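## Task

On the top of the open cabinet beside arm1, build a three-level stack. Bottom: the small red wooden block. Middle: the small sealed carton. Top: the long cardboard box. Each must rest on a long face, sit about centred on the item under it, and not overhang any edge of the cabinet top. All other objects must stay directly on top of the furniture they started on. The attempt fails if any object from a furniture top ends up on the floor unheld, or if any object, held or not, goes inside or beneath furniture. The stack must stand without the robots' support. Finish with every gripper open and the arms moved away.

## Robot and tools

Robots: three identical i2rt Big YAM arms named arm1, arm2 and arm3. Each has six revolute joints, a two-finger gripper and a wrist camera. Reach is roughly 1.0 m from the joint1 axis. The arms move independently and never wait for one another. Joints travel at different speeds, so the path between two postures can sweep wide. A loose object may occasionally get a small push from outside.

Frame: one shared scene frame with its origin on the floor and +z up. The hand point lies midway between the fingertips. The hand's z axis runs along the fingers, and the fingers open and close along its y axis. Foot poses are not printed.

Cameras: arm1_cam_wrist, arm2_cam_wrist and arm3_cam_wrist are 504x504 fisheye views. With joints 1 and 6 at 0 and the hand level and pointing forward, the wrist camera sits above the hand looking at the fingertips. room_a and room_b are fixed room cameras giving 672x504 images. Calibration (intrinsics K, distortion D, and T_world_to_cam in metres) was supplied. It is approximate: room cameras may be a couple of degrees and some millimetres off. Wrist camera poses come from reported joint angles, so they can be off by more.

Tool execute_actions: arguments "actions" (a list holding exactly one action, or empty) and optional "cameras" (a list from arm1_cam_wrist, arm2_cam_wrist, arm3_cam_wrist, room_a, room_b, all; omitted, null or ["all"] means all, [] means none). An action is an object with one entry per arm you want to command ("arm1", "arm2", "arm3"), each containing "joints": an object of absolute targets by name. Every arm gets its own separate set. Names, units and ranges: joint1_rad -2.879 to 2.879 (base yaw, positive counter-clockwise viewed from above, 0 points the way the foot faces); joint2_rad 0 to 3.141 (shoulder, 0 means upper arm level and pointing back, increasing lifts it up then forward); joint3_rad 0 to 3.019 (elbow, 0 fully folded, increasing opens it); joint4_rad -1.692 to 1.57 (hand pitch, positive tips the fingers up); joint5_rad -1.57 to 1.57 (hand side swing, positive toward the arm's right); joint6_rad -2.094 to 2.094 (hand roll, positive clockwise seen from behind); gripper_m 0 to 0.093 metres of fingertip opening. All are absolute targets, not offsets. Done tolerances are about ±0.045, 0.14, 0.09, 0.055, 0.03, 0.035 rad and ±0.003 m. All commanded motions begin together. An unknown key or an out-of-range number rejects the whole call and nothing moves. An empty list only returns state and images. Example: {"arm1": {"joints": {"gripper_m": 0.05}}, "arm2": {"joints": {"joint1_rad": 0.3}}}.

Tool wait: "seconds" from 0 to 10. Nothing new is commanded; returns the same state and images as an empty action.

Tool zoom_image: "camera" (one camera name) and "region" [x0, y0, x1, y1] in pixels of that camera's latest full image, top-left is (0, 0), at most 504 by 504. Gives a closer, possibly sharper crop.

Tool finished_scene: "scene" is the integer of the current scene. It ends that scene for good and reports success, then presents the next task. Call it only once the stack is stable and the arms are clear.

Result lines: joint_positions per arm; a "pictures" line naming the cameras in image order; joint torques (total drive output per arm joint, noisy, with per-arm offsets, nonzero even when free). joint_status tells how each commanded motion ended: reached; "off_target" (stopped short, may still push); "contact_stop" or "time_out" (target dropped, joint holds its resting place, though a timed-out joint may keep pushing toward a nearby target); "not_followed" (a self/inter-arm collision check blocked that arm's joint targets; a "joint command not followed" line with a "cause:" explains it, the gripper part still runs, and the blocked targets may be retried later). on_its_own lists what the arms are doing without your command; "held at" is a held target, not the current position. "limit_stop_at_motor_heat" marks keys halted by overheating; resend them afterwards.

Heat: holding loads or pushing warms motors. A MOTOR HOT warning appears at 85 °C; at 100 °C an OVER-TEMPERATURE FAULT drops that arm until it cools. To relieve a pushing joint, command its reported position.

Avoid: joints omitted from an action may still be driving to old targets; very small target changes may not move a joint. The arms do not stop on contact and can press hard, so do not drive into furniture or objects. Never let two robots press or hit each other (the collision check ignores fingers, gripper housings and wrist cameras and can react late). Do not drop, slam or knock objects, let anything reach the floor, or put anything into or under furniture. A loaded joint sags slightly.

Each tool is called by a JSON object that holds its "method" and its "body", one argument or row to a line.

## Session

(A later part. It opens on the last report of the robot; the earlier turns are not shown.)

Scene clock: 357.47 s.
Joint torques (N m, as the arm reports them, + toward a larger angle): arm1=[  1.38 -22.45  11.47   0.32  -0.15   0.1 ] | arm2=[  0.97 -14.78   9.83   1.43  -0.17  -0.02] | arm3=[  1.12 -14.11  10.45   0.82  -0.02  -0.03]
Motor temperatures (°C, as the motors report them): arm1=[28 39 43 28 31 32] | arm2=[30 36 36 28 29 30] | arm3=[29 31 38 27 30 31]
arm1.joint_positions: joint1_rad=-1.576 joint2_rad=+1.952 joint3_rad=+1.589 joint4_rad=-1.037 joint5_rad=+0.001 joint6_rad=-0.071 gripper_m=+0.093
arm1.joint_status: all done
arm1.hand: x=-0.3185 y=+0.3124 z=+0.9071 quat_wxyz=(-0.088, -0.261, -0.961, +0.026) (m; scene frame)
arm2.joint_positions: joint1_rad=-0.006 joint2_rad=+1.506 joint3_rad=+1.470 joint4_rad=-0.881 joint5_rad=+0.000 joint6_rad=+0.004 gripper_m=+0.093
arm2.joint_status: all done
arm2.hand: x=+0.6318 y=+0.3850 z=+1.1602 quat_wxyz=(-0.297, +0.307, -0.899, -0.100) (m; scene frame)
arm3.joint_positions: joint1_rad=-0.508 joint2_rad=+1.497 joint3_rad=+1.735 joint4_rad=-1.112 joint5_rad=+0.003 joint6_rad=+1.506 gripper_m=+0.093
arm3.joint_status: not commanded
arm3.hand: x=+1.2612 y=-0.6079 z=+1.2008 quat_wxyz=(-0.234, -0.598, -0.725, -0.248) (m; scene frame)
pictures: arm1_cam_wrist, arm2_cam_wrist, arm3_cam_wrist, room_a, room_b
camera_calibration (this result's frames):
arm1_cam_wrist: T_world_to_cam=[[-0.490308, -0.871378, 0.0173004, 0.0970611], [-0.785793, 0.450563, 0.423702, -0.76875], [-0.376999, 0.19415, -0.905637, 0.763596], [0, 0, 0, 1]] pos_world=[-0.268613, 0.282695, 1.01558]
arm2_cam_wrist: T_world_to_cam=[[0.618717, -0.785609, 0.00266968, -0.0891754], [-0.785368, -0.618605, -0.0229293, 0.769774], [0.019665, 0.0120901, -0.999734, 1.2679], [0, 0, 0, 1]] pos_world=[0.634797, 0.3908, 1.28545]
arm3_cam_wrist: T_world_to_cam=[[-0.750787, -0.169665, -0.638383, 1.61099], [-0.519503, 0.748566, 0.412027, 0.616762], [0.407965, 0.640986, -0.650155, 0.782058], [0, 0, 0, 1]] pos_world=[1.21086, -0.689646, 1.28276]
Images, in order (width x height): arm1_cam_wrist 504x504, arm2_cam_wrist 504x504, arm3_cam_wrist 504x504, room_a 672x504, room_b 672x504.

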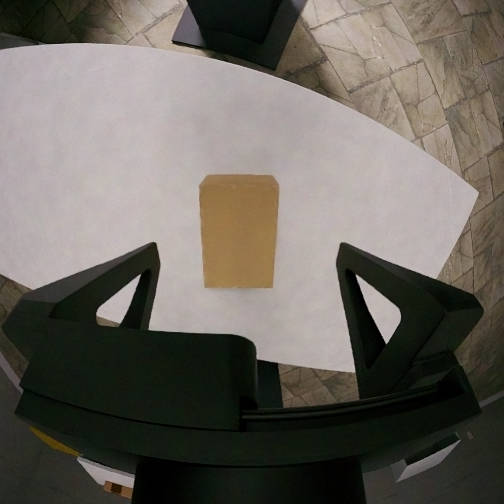

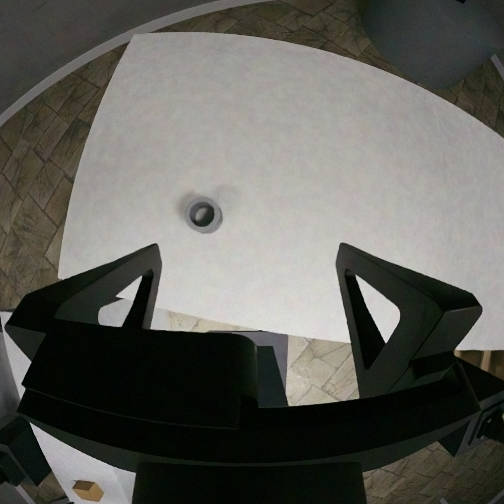

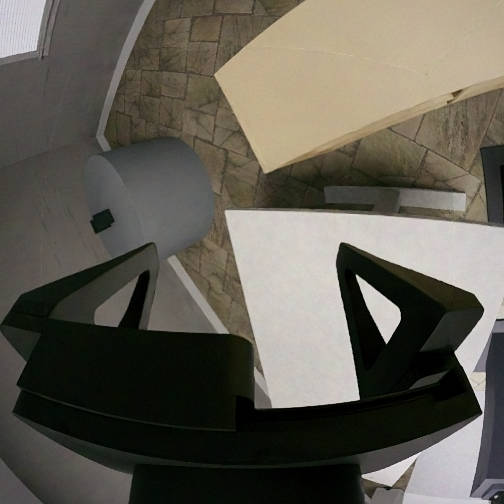

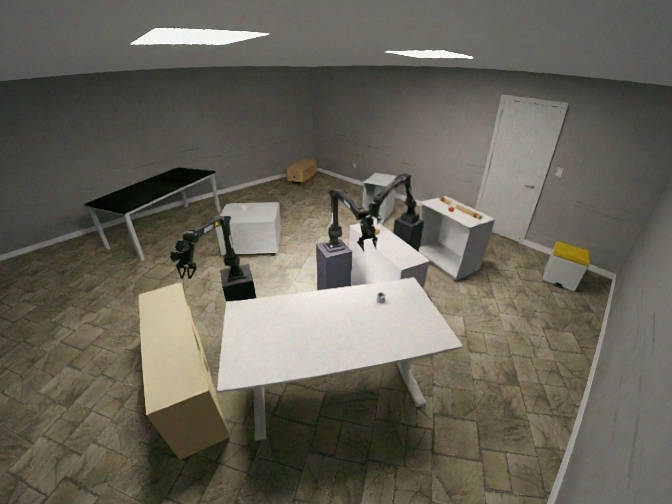

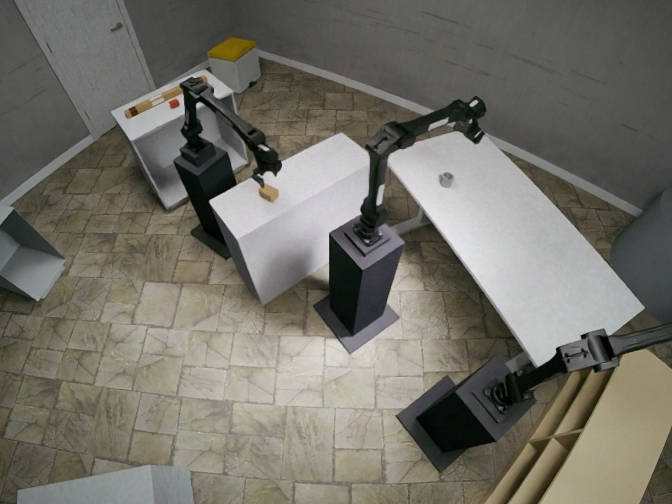

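{"method": "execute_actions", "body": {
  "actions": [
    {"arm1":{"joints":{"joint1_rad":-1.562,"joint2_rad":2.125}}}
  ],
  "cameras": ["arm1_cam_wrist"]
}}

Scene clock: 366.23 s.
Joint torques (N m, as the arm reports them, + toward a larger angle): arm1=[  0.96 -24.43  10.23   0.03  -0.11   0.09] | arm2=[  0.79 -15.08   9.84   1.42  -0.14   0.01] | arm3=[  0.39 -14.3   10.56   0.94  -0.05   0.01]
Motor temperatures (°C, as the motors report them): arm1=[28 39 43 28 31 32] | arm2=[30 36 36 28 29 30] | arm3=[29 31 38 27 30 31]
arm1.joint_positions: joint1_rad=-1.571 joint2_rad=+2.139 joint3_rad=+1.591 joint4_rad=-1.038 joint5_rad=+0.000 joint6_rad=-0.070 gripper_m=+0.093
arm1.joint_status: all done
arm1.hand: x=-0.3309 y=+0.3261 z=+0.7970 quat_wxyz=(-0.001, -0.260, -0.966, -0.005) (m; scene frame)
arm2.joint_positions: joint1_rad=-0.006 joint2_rad=+1.506 joint3_rad=+1.470 joint4_rad=-0.881 joint5_rad=+0.000 joint6_rad=+0.004 gripper_m=+0.093
arm2.joint_status: not commanded
arm2.hand: x=+0.6318 y=+0.3850 z=+1.1602 quat_wxyz=(-0.297, +0.307, -0.899, -0.100) (m; scene frame)
arm3.joint_positions: joint1_rad=-0.508 joint2_rad=+1.497 joint3_rad=+1.735 joint4_rad=-1.112 joint5_rad=+0.003 joint6_rad=+1.506 gripper_m=+0.093
arm3.joint_status: not commanded
arm3.hand: x=+1.2612 y=-0.6079 z=+1.2008 quat_wxyz=(-0.234, -0.598, -0.725, -0.248) (m; scene frame)
pictures: arm1_cam_wrist
camera_calibration (this result's frames):
arm1_cam_wrist: T_world_to_cam=[[-0.483975, -0.875082, -0.000400293, 0.122236], [-0.711444, 0.393206, 0.58244, -0.821164], [-0.509526, 0.282171, -0.812873, 0.510105], [0, 0, 0, 1]] pos_world=[-0.265141, 0.285916, 0.892979]
Images, in order (width x height): arm1_cam_wrist 504x504.

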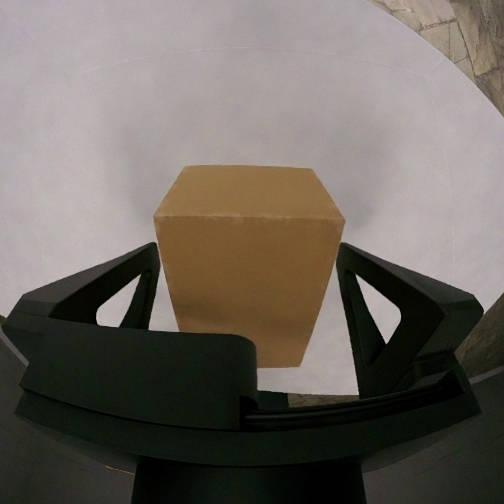

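{"method": "execute_actions", "body": {
  "actions": [
    {"arm1":{"joints":{"gripper_m":0.04}}}
  ],
  "cameras": []
}}

Scene clock: 371.10 s.
Joint torques (N m, as the arm reports them, + toward a larger angle): arm1=[  1.49 -24.71  10.19   0.03  -0.1    0.09] | arm2=[  1.08 -14.92   9.85   1.5   -0.16   0.  ] | arm3=[  0.72 -13.45  10.45   1.05  -0.05  -0.02]
Motor temperatures (°C, as the motors report them): arm1=[28 39 43 28 31 32] | arm2=[30 36 36 28 29 30] | arm3=[29 31 38 27 30 31]
arm1.joint_positions: joint1_rad=-1.571 joint2_rad=+2.139 joint3_rad=+1.591 joint4_rad=-1.038 joint5_rad=+0.000 joint6_rad=-0.070 gripper_m=+0.059
arm1.joint_status: gripper_m off_target (ended at +0.059, target +0.040)
arm1.hand: x=-0.3309 y=+0.3261 z=+0.7970 quat_wxyz=(-0.001, -0.260, -0.966, -0.005) (m; scene frame)
arm2.joint_positions: joint1_rad=-0.006 joint2_rad=+1.506 joint3_rad=+1.470 joint4_rad=-0.881 joint5_rad=+0.000 joint6_rad=+0.004 gripper_m=+0.093
arm2.joint_status: not commanded
arm2.hand: x=+0.6318 y=+0.3850 z=+1.1602 quat_wxyz=(-0.297, +0.307, -0.899, -0.100) (m; scene frame)
arm3.joint_positions: joint1_rad=-0.508 joint2_rad=+1.497 joint3_rad=+1.735 joint4_rad=-1.112 joint5_rad=+0.003 joint6_rad=+1.506 gripper_m=+0.093
arm3.joint_status: not commanded
arm3.hand: x=+1.2612 y=-0.6079 z=+1.2008 quat_wxyz=(-0.234, -0.598, -0.725, -0.248) (m; scene frame)
pictures: none
No camera images: the call's "cameras" was empty. Leave "cameras" out to get every camera's image.

{"method": "execute_actions", "body": {
  "actions": [
    {"arm1":{"joints":{"joint1_rad":1.174,"joint2_rad":1.89,"joint3_rad":1.572,"joint4_rad":-1.118,"joint6_rad":1.37}}}
  ],
  "cameras": ["arm1_cam_wrist","room_b"]
}}

Scene clock: 386.07 s.
Joint torques (N m, as the arm reports them, + toward a larger angle): arm1=[ -0.18 -23.72   9.8   -0.04   0.08   0.12] | arm2=[  0.72 -15.08   9.85   1.47  -0.13   0.02] | arm3=[  0.42 -13.64  10.56   1.03  -0.01   0.01]
Motor temperatures (°C, as the motors report them): arm1=[28 39 43 28 31 32] | arm2=[30 36 37 28 29 30] | arm3=[29 31 38 27 30 31]
arm1.joint_positions: joint1_rad=+1.183 joint2_rad=+1.913 joint3_rad=+1.562 joint4_rad=-1.112 joint5_rad=-0.002 joint6_rad=+1.356 gripper_m=+0.059
arm1.joint_status: all done
arm1.hand: x=-1.1648 y=+1.1638 z=+0.9042 quat_wxyz=(+0.003, +0.390, -0.919, -0.050) (m; scene frame)
arm2.joint_positions: joint1_rad=-0.006 joint2_rad=+1.506 joint3_rad=+1.470 joint4_rad=-0.881 joint5_rad=+0.000 joint6_rad=+0.004 gripper_m=+0.093
arm2.joint_status: not commanded
arm2.hand: x=+0.6318 y=+0.3850 z=+1.1602 quat_wxyz=(-0.297, +0.307, -0.899, -0.100) (m; scene frame)
arm3.joint_positions: joint1_rad=-0.508 joint2_rad=+1.497 joint3_rad=+1.735 joint4_rad=-1.112 joint5_rad=+0.003 joint6_rad=+1.506 gripper_m=+0.093
arm3.joint_status: not commanded
arm3.hand: x=+1.2612 y=-0.6079 z=+1.2008 quat_wxyz=(-0.234, -0.598, -0.725, -0.248) (m; scene frame)
pictures: arm1_cam_wrist, room_b
camera_calibration (this result's frames):
arm1_cam_wrist: T_world_to_cam=[[0.731804, -0.676237, -0.0846557, 1.71265], [-0.531073, -0.643693, 0.551018, -0.361096], [-0.427111, -0.358279, -0.830188, 0.792949], [0, 0, 0, 1]] pos_world=[-1.10642, 1.20982, 1.00225]
Images, in order (width x height): arm1_cam_wrist 504x504, room_b 672x504.

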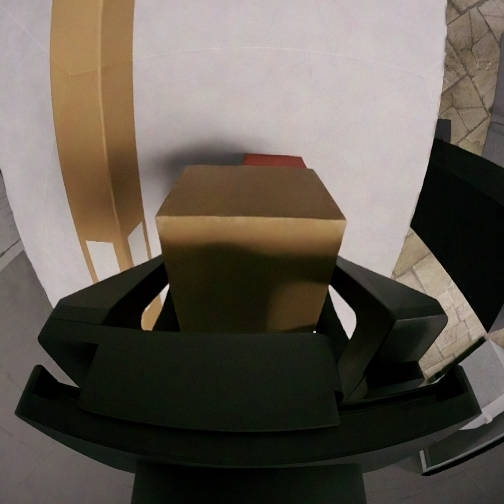

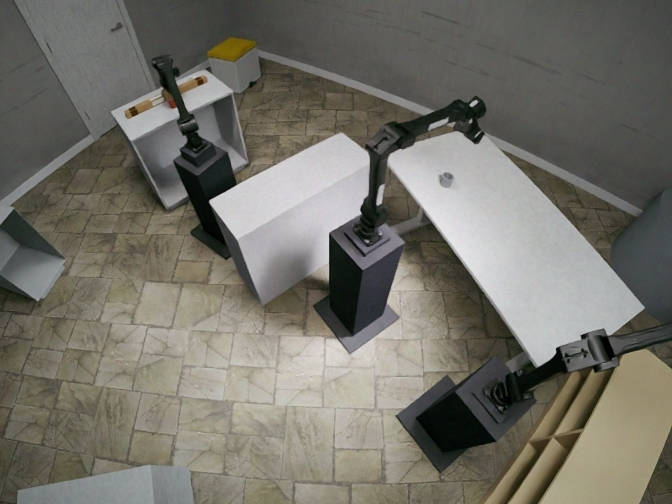

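{"method": "zoom_image", "body": {
  "camera": "arm1_cam_wrist",
  "region": [150, 110, 350, 230]
}}

Region (150, 110, 350, 230) of arm1_cam_wrist's 504x504 image, scaled by 2.520, with more detail than that image has; it fills the top 302 rows of this view, and the rest is white.

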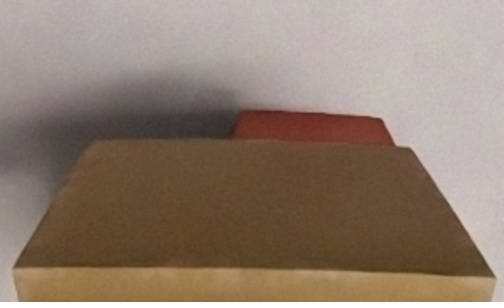

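{"method": "execute_actions", "body": {
  "actions": [
    {"arm1":{"joints":{"joint1_rad":1.168,"joint2_rad":1.978}}}
  ],
  "cameras": ["arm1_cam_wrist"]
}}

Scene clock: 404.73 s.
Joint torques (N m, as the arm reports them, + toward a larger angle): arm1=[ -0.86 -24.06   9.33  -0.16   0.09   0.12] | arm2=[  0.92 -15.29   9.89   1.58  -0.14   0.03] | arm3=[  1.19 -13.92  10.45   0.97  -0.05  -0.01]
Motor temperatures (°C, as the motors report them): arm1=[28 39 42 28 31 32] | arm2=[30 36 37 28 29 30] | arm3=[29 31 38 27 30 31]
arm1.joint_positions: joint1_rad=+1.179 joint2_rad=+1.988 joint3_rad=+1.562 joint4_rad=-1.114 joint5_rad=-0.003 joint6_rad=+1.357 gripper_m=+0.059
arm1.joint_status: all done
arm1.hand: x=-1.1593 y=+1.1605 z=+0.8616 quat_wxyz=(-0.004, +0.389, -0.921, -0.012) (m; scene frame)
arm2.joint_positions: joint1_rad=-0.006 joint2_rad=+1.506 joint3_rad=+1.470 joint4_rad=-0.881 joint5_rad=+0.000 joint6_rad=+0.004 gripper_m=+0.093
arm2.joint_status: not commanded
arm2.hand: x=+0.6318 y=+0.3850 z=+1.1602 quat_wxyz=(-0.297, +0.307, -0.899, -0.100) (m; scene frame)
arm3.joint_positions: joint1_rad=-0.508 joint2_rad=+1.497 joint3_rad=+1.735 joint4_rad=-1.112 joint5_rad=+0.003 joint6_rad=+1.506 gripper_m=+0.093
arm3.joint_status: not commanded
arm3.hand: x=+1.2612 y=-0.6079 z=+1.2008 quat_wxyz=(-0.234, -0.598, -0.725, -0.248) (m; scene frame)
pictures: arm1_cam_wrist
camera_calibration (this result's frames):
arm1_cam_wrist: T_world_to_cam=[[0.729965, -0.683411, -0.00999364, 1.64471], [-0.558236, -0.604572, 0.568212, -0.428451], [-0.394365, -0.409196, -0.822821, 0.849456], [0, 0, 0, 1]] pos_world=[-1.10476, 1.21258, 0.958838]
Images, in order (width x height): arm1_cam_wrist 504x504.

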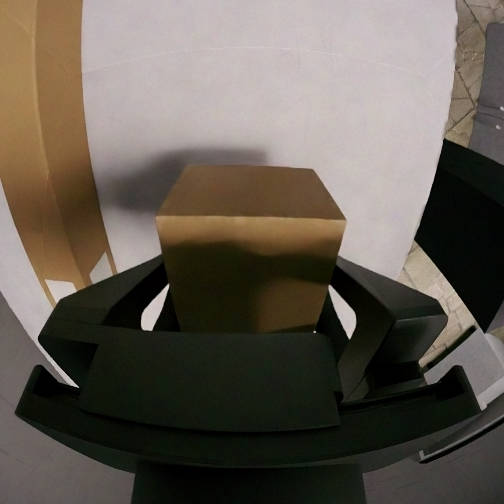

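{"method": "execute_actions", "body": {
  "actions": [
    {"arm1":{"joints":{"joint2_rad":1.995}}}
  ],
  "cameras": []
}}

Scene clock: 406.73 s.
Joint torques (N m, as the arm reports them, + toward a larger angle): arm1=[ -0.62 -22.33   9.37  -0.07   0.08   0.12] | arm2=[  0.62 -15.14   9.85   1.44  -0.18   0.  ] | arm3=[  1.16 -14.5   10.4    0.98  -0.06  -0.01]
Motor temperatures (°C, as the motors report them): arm1=[28 39 42 28 31 32] | arm2=[30 35 37 28 29 30] | arm3=[29 31 38 27 30 31]
arm1.joint_positions: joint1_rad=+1.179 joint2_rad=+1.989 joint3_rad=+1.562 joint4_rad=-1.114 joint5_rad=-0.003 joint6_rad=+1.357 gripper_m=+0.059
arm1.joint_status: all done
arm1.hand: x=-1.1592 y=+1.1604 z=+0.8605 quat_wxyz=(-0.004, +0.389, -0.921, -0.011) (m; scene frame)
arm2.joint_positions: joint1_rad=-0.006 joint2_rad=+1.506 joint3_rad=+1.470 joint4_rad=-0.881 joint5_rad=+0.000 joint6_rad=+0.004 gripper_m=+0.093
arm2.joint_status: not commanded
arm2.hand: x=+0.6318 y=+0.3850 z=+1.1602 quat_wxyz=(-0.297, +0.307, -0.899, -0.100) (m; scene frame)
arm3.joint_positions: joint1_rad=-0.508 joint2_rad=+1.497 joint3_rad=+1.735 joint4_rad=-1.112 joint5_rad=+0.003 joint6_rad=+1.506 gripper_m=+0.093
arm3.joint_status: not commanded
arm3.hand: x=+1.2612 y=-0.6079 z=+1.2008 quat_wxyz=(-0.234, -0.598, -0.725, -0.248) (m; scene frame)
pictures: none
No camera images: the call's "cameras" was empty. Leave "cameras" out to get every camera's image.

{"method": "execute_actions", "body": {
  "actions": [],
  "cameras": ["room_a","room_b"]
}}

{"method": "zoom_image", "body": {
  "camera": "room_a",
  "region": [400, 160, 520, 250]
}}

Scene clock: 409.30 s.
Joint torques (N m, as the arm reports them, + toward a larger angle): arm1=[ -0.85 -21.79   9.34  -0.06   0.08   0.12] | arm2=[  0.25 -15.1    9.85   1.53  -0.16  -0.01] | arm3=[  0.66 -13.93  10.54   0.95  -0.04  -0.01]
Motor temperatures (°C, as the motors report them): arm1=[28 39 42 28 31 32] | arm2=[30 35 37 28 29 30] | arm3=[29 31 38 27 30 31]
arm1.joint_positions: joint1_rad=+1.179 joint2_rad=+1.989 joint3_rad=+1.562 joint4_rad=-1.114 joint5_rad=-0.003 joint6_rad=+1.357 gripper_m=+0.059
arm1.joint_status: all done
arm1.hand: x=-1.1592 y=+1.1604 z=+0.8605 quat_wxyz=(-0.004, +0.389, -0.921, -0.011) (m; scene frame)
arm2.joint_positions: joint1_rad=-0.006 joint2_rad=+1.506 joint3_rad=+1.470 joint4_rad=-0.881 joint5_rad=+0.000 joint6_rad=+0.004 gripper_m=+0.093
arm2.joint_status: not commanded
arm2.hand: x=+0.6318 y=+0.3850 z=+1.1602 quat_wxyz=(-0.297, +0.307, -0.899, -0.100) (m; scene frame)
arm3.joint_positions: joint1_rad=-0.508 joint2_rad=+1.497 joint3_rad=+1.735 joint4_rad=-1.112 joint5_rad=+0.003 joint6_rad=+1.506 gripper_m=+0.093
arm3.joint_status: not commanded
arm3.hand: x=+1.2612 y=-0.6079 z=+1.2008 quat_wxyz=(-0.234, -0.598, -0.725, -0.248) (m; scene frame)
pictures: room_a, room_b
Images, in order (width x height): room_a 672x504, room_b 672x504.

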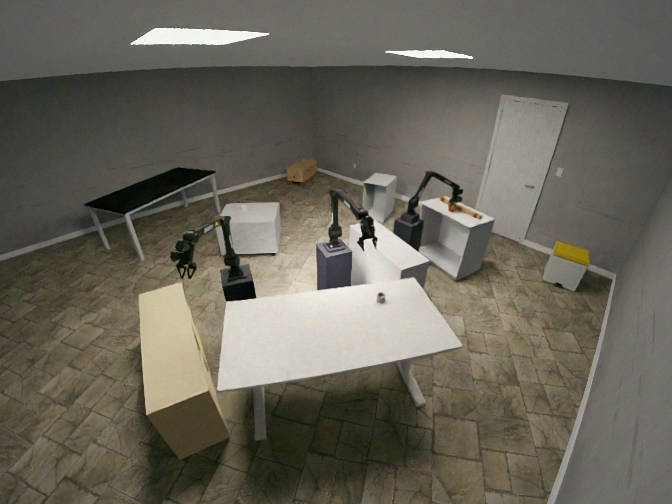

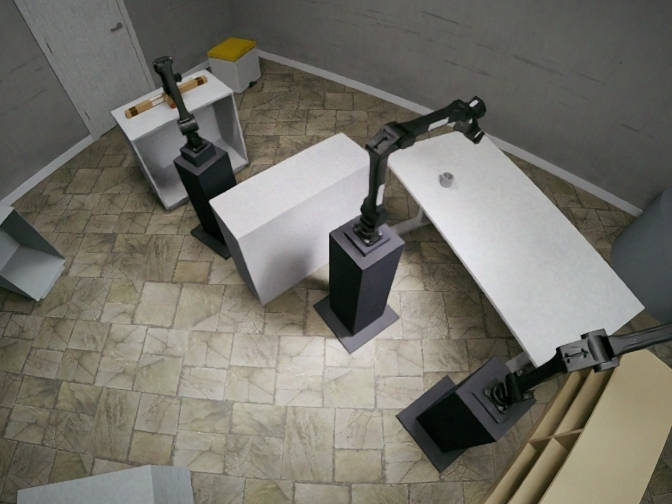

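Region (400, 160, 520, 250) of room_a's 672x504 image, scaled by 4.200, with more detail than that image has; it fills the top 378 rows of this view, and the rest is white.

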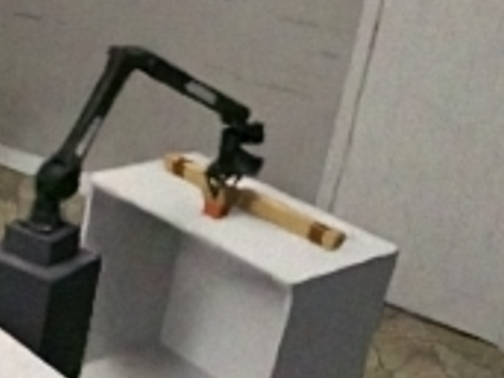

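{"method": "execute_actions", "body": {
  "actions": [
    {"arm1":{"joints":{"gripper_m":0.093,"joint2_rad":1.975}}}
  ],
  "cameras": ["arm1_cam_wrist"]
}}

Scene clock: 413.83 s.
Joint torques (N m, as the arm reports them, + toward a larger angle): arm1=[ -0.85 -23.47   9.34  -0.07   0.09   0.12] | arm2=[  0.58 -15.36   9.77   1.52  -0.16  -0.02] | arm3=[  0.87 -14.05  10.44   1.03  -0.07  -0.01]
Motor temperatures (°C, as the motors report them): arm1=[28 39 42 28 31 32] | arm2=[30 35 37 28 29 30] | arm3=[29 31 38 27 30 31]
arm1.joint_positions: joint1_rad=+1.179 joint2_rad=+1.989 joint3_rad=+1.562 joint4_rad=-1.114 joint5_rad=-0.003 joint6_rad=+1.357 gripper_m=+0.093
arm1.joint_status: all done
arm1.hand: x=-1.1592 y=+1.1604 z=+0.8605 quat_wxyz=(-0.004, +0.389, -0.921, -0.011) (m; scene frame)
arm2.joint_positions: joint1_rad=-0.006 joint2_rad=+1.506 joint3_rad=+1.470 joint4_rad=-0.881 joint5_rad=+0.000 joint6_rad=+0.004 gripper_m=+0.093
arm2.joint_status: not commanded
arm2.hand: x=+0.6318 y=+0.3850 z=+1.1602 quat_wxyz=(-0.297, +0.307, -0.899, -0.100) (m; scene frame)
arm3.joint_positions: joint1_rad=-0.508 joint2_rad=+1.497 joint3_rad=+1.735 joint4_rad=-1.112 joint5_rad=+0.003 joint6_rad=+1.506 gripper_m=+0.093
arm3.joint_status: not commanded
arm3.hand: x=+1.2612 y=-0.6079 z=+1.2008 quat_wxyz=(-0.234, -0.598, -0.725, -0.248) (m; scene frame)
pictures: arm1_cam_wrist
camera_calibration (this result's frames):
arm1_cam_wrist: T_world_to_cam=[[0.729956, -0.683446, -0.00813879, 1.64296], [-0.55885, -0.603652, 0.568587, -0.429955], [-0.393511, -0.410495, -0.822583, 0.85084], [0, 0, 0, 1]] pos_world=[-1.10476, 1.2126, 0.957725]
Images, in order (width x height): arm1_cam_wrist 504x504.

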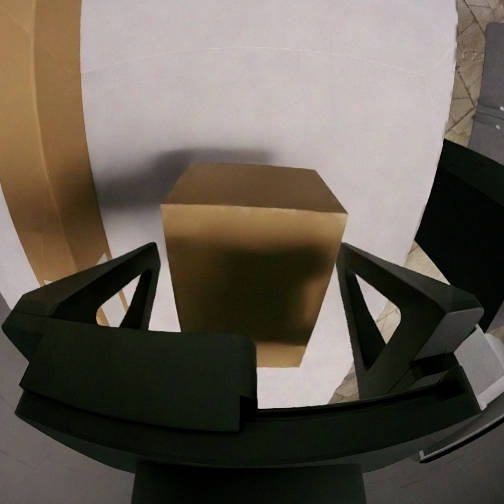

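{"method": "execute_actions", "body": {
  "actions": [
    {"arm1":{"joints":{"joint2_rad":1.89}}}
  ],
  "cameras": []
}}

Scene clock: 436.73 s.
Joint torques (N m, as the arm reports them, + toward a larger angle): arm1=[ -0.81 -20.9    9.9    0.23   0.08   0.11] | arm2=[  0.66 -15.3    9.82   1.53  -0.15   0.  ] | arm3=[  0.75 -14.04  10.51   0.87  -0.03  -0.01]
Motor temperatures (°C, as the motors report them): arm1=[28 39 42 28 31 32] | arm2=[30 35 37 28 29 30] | arm3=[29 31 38 27 30 31]
arm1.joint_positions: joint1_rad=+1.179 joint2_rad=+1.884 joint3_rad=+1.562 joint4_rad=-1.114 joint5_rad=-0.002 joint6_rad=+1.357 gripper_m=+0.093
arm1.joint_status: all done
arm1.hand: x=-1.1634 y=+1.1653 z=+0.9209 quat_wxyz=(+0.006, +0.388, -0.919, -0.063) (m; scene frame)
arm2.joint_positions: joint1_rad=-0.006 joint2_rad=+1.506 joint3_rad=+1.470 joint4_rad=-0.881 joint5_rad=+0.000 joint6_rad=+0.004 gripper_m=+0.093
arm2.joint_status: not commanded
arm2.hand: x=+0.6318 y=+0.3850 z=+1.1602 quat_wxyz=(-0.297, +0.307, -0.899, -0.100) (m; scene frame)
arm3.joint_positions: joint1_rad=-0.508 joint2_rad=+1.497 joint3_rad=+1.735 joint4_rad=-1.112 joint5_rad=+0.003 joint6_rad=+1.506 gripper_m=+0.093
arm3.joint_status: not commanded
arm3.hand: x=+1.2612 y=-0.6079 z=+1.2008 quat_wxyz=(-0.234, -0.598, -0.725, -0.248) (m; scene frame)
pictures: none
No camera images: the call's "cameras" was empty. Leave "cameras" out to get every camera's image.

{"method": "execute_actions", "body": {
  "actions": [
    {"arm1":{"joints":{"joint1_rad":1.228,"joint2_rad":1.96,"joint3_rad":2.232,"joint4_rad":-1.338,"joint6_rad":1.425}}}
  ],
  "cameras": ["arm1_cam_wrist"]
}}

Scene clock: 444.60 s.
Joint torques (N m, as the arm reports them, + toward a larger angle): arm1=[ -0.12 -23.65  12.57   0.61   0.04   0.08] | arm2=[  0.5  -14.97   9.76   1.55  -0.16  -0.01] | arm3=[  0.44 -14.5   10.27   0.92  -0.04  -0.04]
Motor temperatures (°C, as the motors report them): arm1=[28 39 42 28 31 32] | arm2=[30 35 37 28 29 30] | arm3=[29 31 38 27 30 31]
arm1.joint_positions: joint1_rad=+1.229 joint2_rad=+1.955 joint3_rad=+2.202 joint4_rad=-1.332 joint5_rad=-0.002 joint6_rad=+1.411 gripper_m=+0.093
arm1.joint_status: all done
arm1.hand: x=-1.2589 y=+1.2393 z=+1.1464 quat_wxyz=(+0.050, +0.377, -0.896, -0.231) (m; scene frame)
arm2.joint_positions: joint1_rad=-0.006 joint2_rad=+1.506 joint3_rad=+1.470 joint4_rad=-0.881 joint5_rad=+0.000 joint6_rad=+0.004 gripper_m=+0.093
arm2.joint_status: not commanded
arm2.hand: x=+0.6318 y=+0.3850 z=+1.1602 quat_wxyz=(-0.297, +0.307, -0.899, -0.100) (m; scene frame)
arm3.joint_positions: joint1_rad=-0.508 joint2_rad=+1.497 joint3_rad=+1.735 joint4_rad=-1.112 joint5_rad=+0.003 joint6_rad=+1.506 gripper_m=+0.093
arm3.joint_status: not commanded
arm3.hand: x=+1.2612 y=-0.6079 z=+1.2008 quat_wxyz=(-0.234, -0.598, -0.725, -0.248) (m; scene frame)
pictures: arm1_cam_wrist
camera_calibration (this result's frames):
arm1_cam_wrist: T_world_to_cam=[[0.669016, -0.598141, -0.441185, 2.08599], [-0.417638, -0.793551, 0.442555, -0.043028], [-0.614814, -0.111821, -0.780705, 0.382471], [0, 0, 0, 1]] pos_world=[-1.17838, 1.25634, 1.23795]
Images, in order (width x height): arm1_cam_wrist 504x504.

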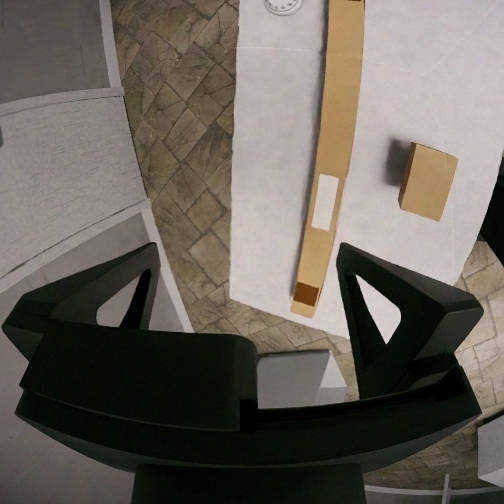

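{"method": "zoom_image", "body": {
  "camera": "arm1_cam_wrist",
  "region": [210, 240, 370, 360]
}}

{"method": "zoom_image", "body": {
  "camera": "arm1_cam_wrist",
  "region": [230, 0, 430, 100]
}}

Region (210, 240, 370, 360) of arm1_cam_wrist's 504x504 image, scaled by 3.150, with more detail than that image has; it fills the top 378 rows of this view, and the rest is white.

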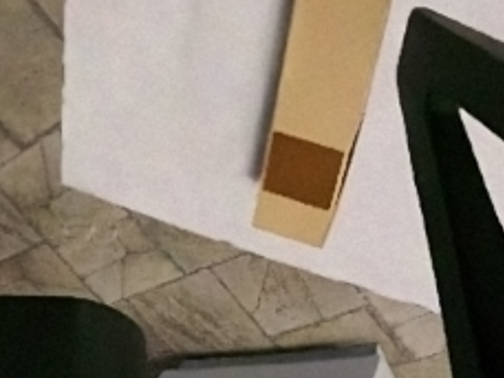

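Region (230, 0, 430, 100) of arm1_cam_wrist's 504x504 image, scaled by 2.520, with more detail than that image has.

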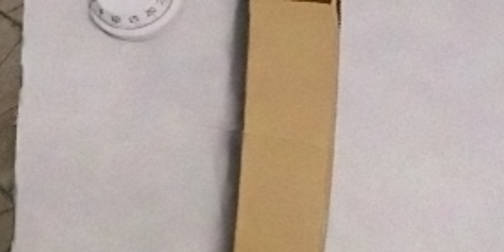

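{"method": "zoom_image", "body": {
  "camera": "arm1_cam_wrist",
  "region": [360, 120, 480, 240]
}}

Region (360, 120, 480, 240) of arm1_cam_wrist's 504x504 image, scaled by 4.200, with more detail than that image has.

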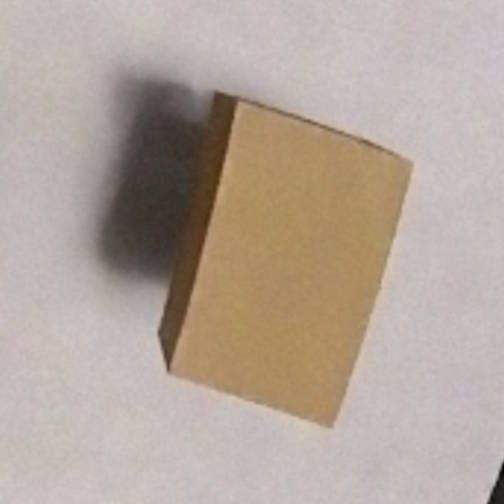

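{"method": "execute_actions", "body": {
  "actions": [
    {"arm1":{"joints":{"joint1_rad":1.212,"joint2_rad":2.395}}}
  ],
  "cameras": ["arm1_cam_wrist"]
}}

Scene clock: 467.33 s.
Joint torques (N m, as the arm reports them, + toward a larger angle): arm1=[ -1.05 -27.55  10.21   0.     0.07   0.08] | arm2=[  0.99 -14.8    9.82   1.47  -0.17  -0.01] | arm3=[  0.97 -14.01  10.4    0.95  -0.05  -0.04]
Motor temperatures (°C, as the motors report them): arm1=[28 39 44 28 31 32] | arm2=[30 35 37 28 29 30] | arm3=[29 31 39 27 30 31]
arm1.joint_positions: joint1_rad=+1.218 joint2_rad=+2.388 joint3_rad=+2.223 joint4_rad=-1.335 joint5_rad=-0.002 joint6_rad=+1.416 gripper_m=+0.093
arm1.joint_status: all done
arm1.hand: x=-1.2633 y=+1.2660 z=+0.8459 quat_wxyz=(+0.001, +0.379, -0.925, -0.032) (m; scene frame)
arm2.joint_positions: joint1_rad=-0.006 joint2_rad=+1.506 joint3_rad=+1.470 joint4_rad=-0.881 joint5_rad=+0.000 joint6_rad=+0.004 gripper_m=+0.093
arm2.joint_status: not commanded
arm2.hand: x=+0.6318 y=+0.3850 z=+1.1602 quat_wxyz=(-0.297, +0.307, -0.899, -0.100) (m; scene frame)
arm3.joint_positions: joint1_rad=-0.508 joint2_rad=+1.497 joint3_rad=+1.735 joint4_rad=-1.112 joint5_rad=+0.003 joint6_rad=+1.506 gripper_m=+0.093
arm3.joint_status: not commanded
arm3.hand: x=+1.2612 y=-0.6079 z=+1.2008 quat_wxyz=(-0.234, -0.598, -0.725, -0.248) (m; scene frame)
pictures: arm1_cam_wrist
camera_calibration (this result's frames):
arm1_cam_wrist: T_world_to_cam=[[0.715674, -0.696661, -0.0497327, 1.82488], [-0.556319, -0.611656, 0.562482, -0.397609], [-0.422279, -0.374886, -0.825313, 0.762102], [0, 0, 0, 1]] pos_world=[-1.2054, 1.31383, 0.943377]
Images, in order (width x height): arm1_cam_wrist 504x504.

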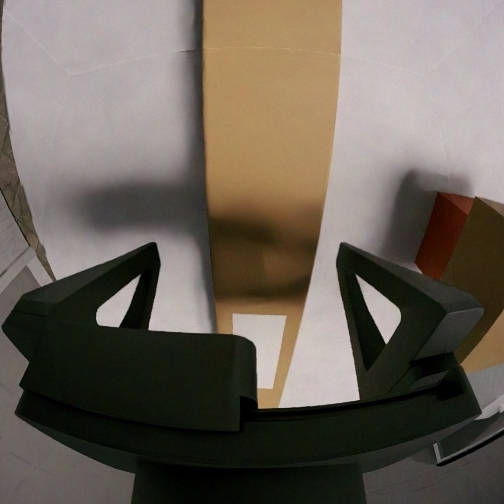

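{"method": "execute_actions", "body": {
  "actions": [
    {"arm1":{"joints":{"joint2_rad":2.412,"joint3_rad":2.203}}}
  ],
  "cameras": ["arm1_cam_wrist"]
}}

Scene clock: 471.33 s.
Joint torques (N m, as the arm reports them, + toward a larger angle): arm1=[ -0.48 -28.02   9.6   -0.07   0.07   0.08] | arm2=[  0.66 -14.53   9.88   1.62  -0.16  -0.03] | arm3=[  0.72 -14.35  10.43   1.07  -0.03   0.  ]
Motor temperatures (°C, as the motors report them): arm1=[28 39 44 28 31 32] | arm2=[30 35 37 28 29 30] | arm3=[29 31 39 27 30 31]
arm1.joint_positions: joint1_rad=+1.218 joint2_rad=+2.408 joint3_rad=+2.198 joint4_rad=-1.335 joint5_rad=-0.002 joint6_rad=+1.416 gripper_m=+0.093
arm1.joint_status: all done
arm1.hand: x=-1.2570 y=+1.2577 z=+0.8222 quat_wxyz=(-0.004, +0.379, -0.925, -0.010) (m; scene frame)
arm2.joint_positions: joint1_rad=-0.006 joint2_rad=+1.506 joint3_rad=+1.470 joint4_rad=-0.881 joint5_rad=+0.000 joint6_rad=+0.004 gripper_m=+0.093
arm2.joint_status: not commanded
arm2.hand: x=+0.6318 y=+0.3850 z=+1.1602 quat_wxyz=(-0.297, +0.307, -0.899, -0.100) (m; scene frame)
arm3.joint_positions: joint1_rad=-0.508 joint2_rad=+1.497 joint3_rad=+1.735 joint4_rad=-1.112 joint5_rad=+0.003 joint6_rad=+1.506 gripper_m=+0.093
arm3.joint_status: not commanded
arm3.hand: x=+1.2612 y=-0.6079 z=+1.2008 quat_wxyz=(-0.234, -0.598, -0.725, -0.248) (m; scene frame)
pictures: arm1_cam_wrist
camera_calibration (this result's frames):
arm1_cam_wrist: T_world_to_cam=[[0.715964, -0.698117, -0.00543429, 1.77913], [-0.571562, -0.590608, 0.569647, -0.437369], [-0.40089, -0.404741, -0.821871, 0.803769], [0, 0, 0, 1]] pos_world=[-1.20156, 1.30905, 0.919409]
Images, in order (width x height): arm1_cam_wrist 504x504.

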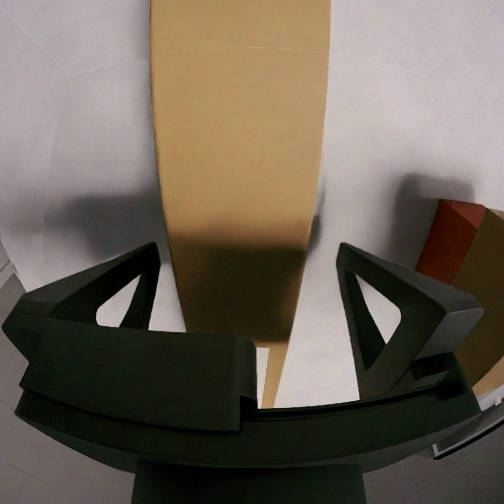

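{"method": "execute_actions", "body": {
  "actions": [
    {"arm1":{"joints":{"gripper_m":0.025}}}
  ],
  "cameras": []
}}

Scene clock: 473.70 s.
Joint torques (N m, as the arm reports them, + toward a larger angle): arm1=[ -0.47 -27.93   9.55  -0.07   0.06   0.08] | arm2=[  0.66 -15.24   9.86   1.47  -0.19   0.01] | arm3=[  0.64 -14.2   10.52   1.11  -0.06   0.01]
Motor temperatures (°C, as the motors report them): arm1=[28 40 43 28 31 32] | arm2=[30 35 37 28 29 30] | arm3=[29 31 39 27 30 31]
arm1.joint_positions: joint1_rad=+1.218 joint2_rad=+2.408 joint3_rad=+2.198 joint4_rad=-1.335 joint5_rad=-0.002 joint6_rad=+1.417 gripper_m=+0.049
arm1.joint_status: gripper_m off_target (ended at +0.049, target +0.025)
arm1.hand: x=-1.2569 y=+1.2577 z=+0.8222 quat_wxyz=(-0.004, +0.379, -0.925, -0.010) (m; scene frame)
arm2.joint_positions: joint1_rad=-0.006 joint2_rad=+1.506 joint3_rad=+1.470 joint4_rad=-0.881 joint5_rad=+0.000 joint6_rad=+0.004 gripper_m=+0.093
arm2.joint_status: not commanded
arm2.hand: x=+0.6318 y=+0.3850 z=+1.1602 quat_wxyz=(-0.297, +0.307, -0.899, -0.100) (m; scene frame)
arm3.joint_positions: joint1_rad=-0.508 joint2_rad=+1.497 joint3_rad=+1.735 joint4_rad=-1.112 joint5_rad=+0.003 joint6_rad=+1.506 gripper_m=+0.093
arm3.joint_status: not commanded
arm3.hand: x=+1.2612 y=-0.6079 z=+1.2008 quat_wxyz=(-0.234, -0.598, -0.725, -0.248) (m; scene frame)
pictures: none
No camera images: the call's "cameras" was empty. Leave "cameras" out to get every camera's image.

{"method": "execute_actions", "body": {
  "actions": [
    {"arm1":{"joints":{"joint2_rad":2.09,"joint3_rad":2.13}}}
  ],
  "cameras": []
}}

{"method": "execute_actions", "body": {
  "actions": [
    {"arm1":{"joints":{"joint1_rad":1.18,"joint2_rad":1.86,"joint3_rad":1.628,"joint4_rad":-1.22,"joint6_rad":1.365}}}
  ],
  "cameras": ["arm1_cam_wrist","room_a"]
}}

Scene clock: 496.67 s.
Joint torques (N m, as the arm reports them, + toward a larger angle): arm1=[ -0.44 -26.98  11.26   0.34   0.05   0.05] | arm2=[  0.44 -14.76   9.87   1.61  -0.15   0.  ] | arm3=[  1.45 -13.99  10.57   0.88  -0.06  -0.03]
Motor temperatures (°C, as the motors report them): arm1=[28 40 43 28 31 32] | arm2=[30 35 37 28 29 30] | arm3=[29 31 39 27 30 31]
arm1.joint_positions: joint1_rad=+1.218 joint2_rad=+2.106 joint3_rad=+2.114 joint4_rad=-1.335 joint5_rad=-0.002 joint6_rad=+1.417 gripper_m=+0.049
arm1.joint_status: all done
arm1.hand: x=-1.2518 y=+1.2463 z=+1.0004 quat_wxyz=(+0.021, +0.377, -0.919, -0.115) (m; scene frame)
arm2.joint_positions: joint1_rad=-0.006 joint2_rad=+1.506 joint3_rad=+1.470 joint4_rad=-0.881 joint5_rad=+0.000 joint6_rad=+0.004 gripper_m=+0.093
arm2.joint_status: not commanded
arm2.hand: x=+0.6318 y=+0.3850 z=+1.1602 quat_wxyz=(-0.297, +0.307, -0.899, -0.100) (m; scene frame)
arm3.joint_positions: joint1_rad=-0.508 joint2_rad=+1.497 joint3_rad=+1.735 joint4_rad=-1.112 joint5_rad=+0.003 joint6_rad=+1.506 gripper_m=+0.093
arm3.joint_status: not commanded
arm3.hand: x=+1.2612 y=-0.6079 z=+1.2008 quat_wxyz=(-0.234, -0.598, -0.725, -0.248) (m; scene frame)
pictures: none
No camera images: the call's "cameras" was empty. Leave "cameras" out to get every camera's image.

Scene clock: 498.03 s.
Joint torques (N m, as the arm reports them, + toward a larger angle): arm1=[ -0.03 -23.7   10.32   0.54   0.05  -0.15] | arm2=[  0.53 -15.23   9.84   1.52  -0.13   0.01] | arm3=[  1.05 -14.05  10.55   0.98  -0.06   0.  ]
Motor temperatures (°C, as the motors report them): arm1=[28 40 43 28 31 32] | arm2=[30 35 37 28 29 30] | arm3=[29 31 39 27 30 31]
arm1.joint_positions: joint1_rad=+1.181 joint2_rad=+1.878 joint3_rad=+1.614 joint4_rad=-1.228 joint5_rad=-0.002 joint6_rad=+1.378 gripper_m=+0.049
arm1.joint_status: all done
arm1.hand: x=-1.1596 y=+1.1567 z=+0.9418 quat_wxyz=(+0.001, +0.379, -0.925, -0.036) (m; scene frame)
arm2.joint_positions: joint1_rad=-0.006 joint2_rad=+1.506 joint3_rad=+1.470 joint4_rad=-0.881 joint5_rad=+0.000 joint6_rad=+0.004 gripper_m=+0.093
arm2.joint_status: not commanded
arm2.hand: x=+0.6318 y=+0.3850 z=+1.1602 quat_wxyz=(-0.297, +0.307, -0.899, -0.100) (m; scene frame)
arm3.joint_positions: joint1_rad=-0.508 joint2_rad=+1.497 joint3_rad=+1.735 joint4_rad=-1.112 joint5_rad=+0.003 joint6_rad=+1.506 gripper_m=+0.093
arm3.joint_status: not commanded
arm3.hand: x=+1.2612 y=-0.6079 z=+1.2008 quat_wxyz=(-0.234, -0.598, -0.725, -0.248) (m; scene frame)
pictures: arm1_cam_wrist, room_a
camera_calibration (this result's frames):
arm1_cam_wrist: T_world_to_cam=[[0.716122, -0.695703, -0.0562726, 1.68484], [-0.554997, -0.616463, 0.558527, -0.449821], [-0.423259, -0.368742, -0.827575, 0.837984], [0, 0, 0, 1]] pos_world=[-1.10152, 1.20385, 1.03954]
Images, in order (width x height): arm1_cam_wrist 504x504, room_a 672x504.

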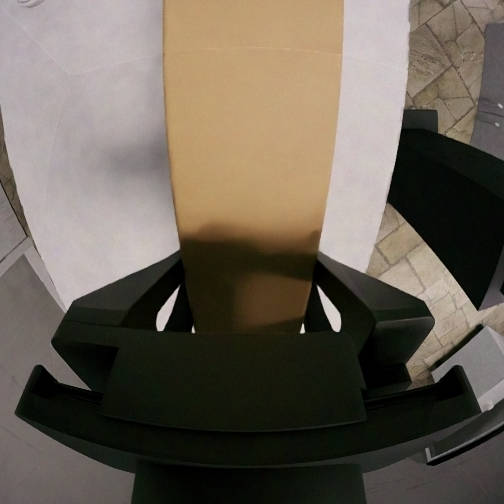

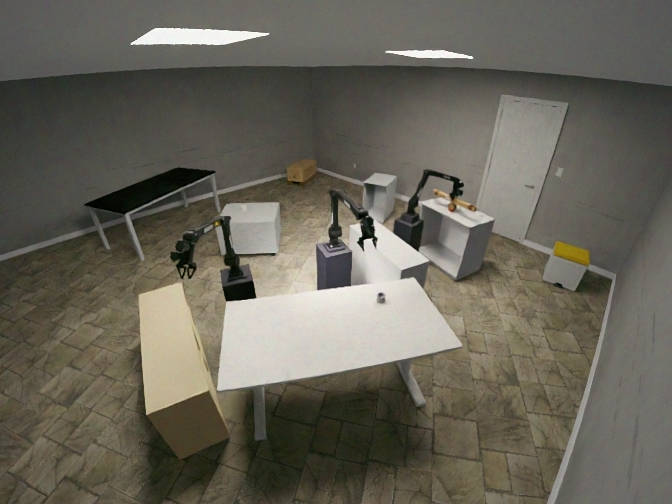

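{"method": "execute_actions", "body": {
  "actions": [
    {"arm1":{"joints":{"joint2_rad":1.93}}}
  ],
  "cameras": ["room_a"]
}}

Scene clock: 503.30 s.
Joint torques (N m, as the arm reports them, + toward a larger angle): arm1=[  0.04 -21.89  10.04   0.33   0.04  -0.14] | arm2=[  1.09 -14.72   9.75   1.52  -0.16  -0.03] | arm3=[  0.82 -14.37  10.43   1.01  -0.07  -0.06]
Motor temperatures (°C, as the motors report them): arm1=[28 40 43 28 31 32] | arm2=[30 35 37 28 29 30] | arm3=[29 31 39 27 30 31]
arm1.joint_positions: joint1_rad=+1.181 joint2_rad=+1.930 joint3_rad=+1.614 joint4_rad=-1.225 joint5_rad=-0.001 joint6_rad=+1.378 gripper_m=+0.049
arm1.joint_status: all done
arm1.hand: x=-1.1590 y=+1.1568 z=+0.9128 quat_wxyz=(-0.004, +0.380, -0.925, -0.012) (m; scene frame)
arm2.joint_positions: joint1_rad=-0.006 joint2_rad=+1.506 joint3_rad=+1.470 joint4_rad=-0.881 joint5_rad=+0.000 joint6_rad=+0.004 gripper_m=+0.093
arm2.joint_status: not commanded
arm2.hand: x=+0.6318 y=+0.3850 z=+1.1602 quat_wxyz=(-0.297, +0.307, -0.899, -0.100) (m; scene frame)
arm3.joint_positions: joint1_rad=-0.508 joint2_rad=+1.497 joint3_rad=+1.735 joint4_rad=-1.112 joint5_rad=+0.003 joint6_rad=+1.506 gripper_m=+0.093
arm3.joint_status: not commanded
arm3.hand: x=+1.2612 y=-0.6079 z=+1.2008 quat_wxyz=(-0.234, -0.598, -0.725, -0.248) (m; scene frame)
pictures: room_a
Images, in order (width x height): room_a 672x504.

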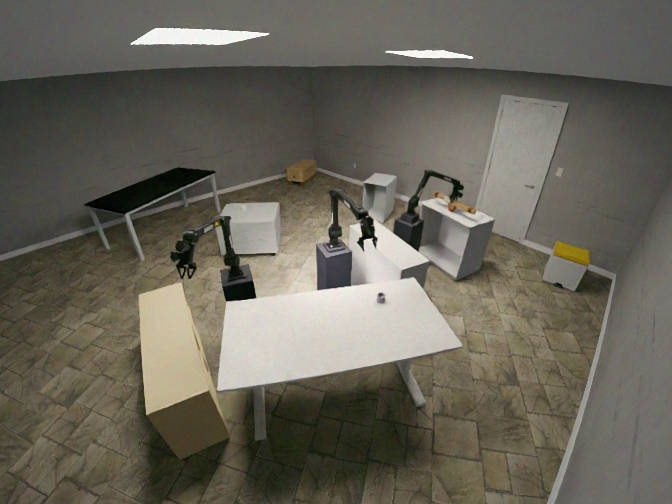

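{"method": "execute_actions", "body": {
  "actions": [
    {"arm1":{"joints":{"joint2_rad":1.947}}}
  ],
  "cameras": ["room_a"]
}}

{"method": "zoom_image", "body": {
  "camera": "room_a",
  "region": [410, 170, 506, 242]
}}

Scene clock: 506.00 s.
Joint torques (N m, as the arm reports them, + toward a larger angle): arm1=[  0.04 -20.45  10.03   0.31   0.04  -0.13] | arm2=[  0.82 -14.78   9.99   1.59  -0.18  -0.01] | arm3=[  1.01 -14.25  10.45   0.98  -0.03  -0.04]
Motor temperatures (°C, as the motors report them): arm1=[28 40 43 28 31 32] | arm2=[30 35 37 28 29 30] | arm3=[29 31 39 27 30 31]
arm1.joint_positions: joint1_rad=+1.181 joint2_rad=+1.930 joint3_rad=+1.614 joint4_rad=-1.225 joint5_rad=-0.001 joint6_rad=+1.378 gripper_m=+0.049
arm1.joint_status: all done
arm1.hand: x=-1.1590 y=+1.1568 z=+0.9123 quat_wxyz=(-0.004, +0.380, -0.925, -0.012) (m; scene frame)
arm2.joint_positions: joint1_rad=-0.006 joint2_rad=+1.506 joint3_rad=+1.470 joint4_rad=-0.881 joint5_rad=+0.000 joint6_rad=+0.004 gripper_m=+0.093
arm2.joint_status: not commanded
arm2.hand: x=+0.6318 y=+0.3850 z=+1.1602 quat_wxyz=(-0.297, +0.307, -0.899, -0.100) (m; scene frame)
arm3.joint_positions: joint1_rad=-0.508 joint2_rad=+1.497 joint3_rad=+1.735 joint4_rad=-1.112 joint5_rad=+0.003 joint6_rad=+1.506 gripper_m=+0.093
arm3.joint_status: not commanded
arm3.hand: x=+1.2612 y=-0.6079 z=+1.2008 quat_wxyz=(-0.234, -0.598, -0.725, -0.248) (m; scene frame)
pictures: room_a
Images, in order (width x height): room_a 672x504.

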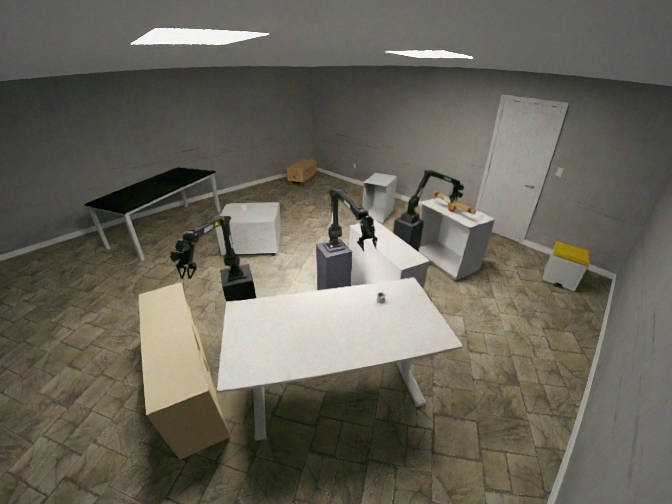

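Region (410, 170, 506, 242) of room_a's 672x504 image, scaled by 5.250, with more detail than that image has; it fills the top 378 rows of this view, and the rest is white.

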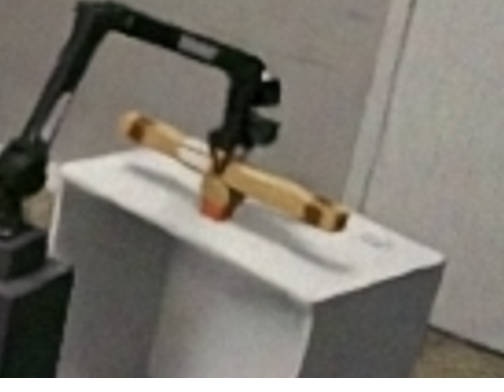

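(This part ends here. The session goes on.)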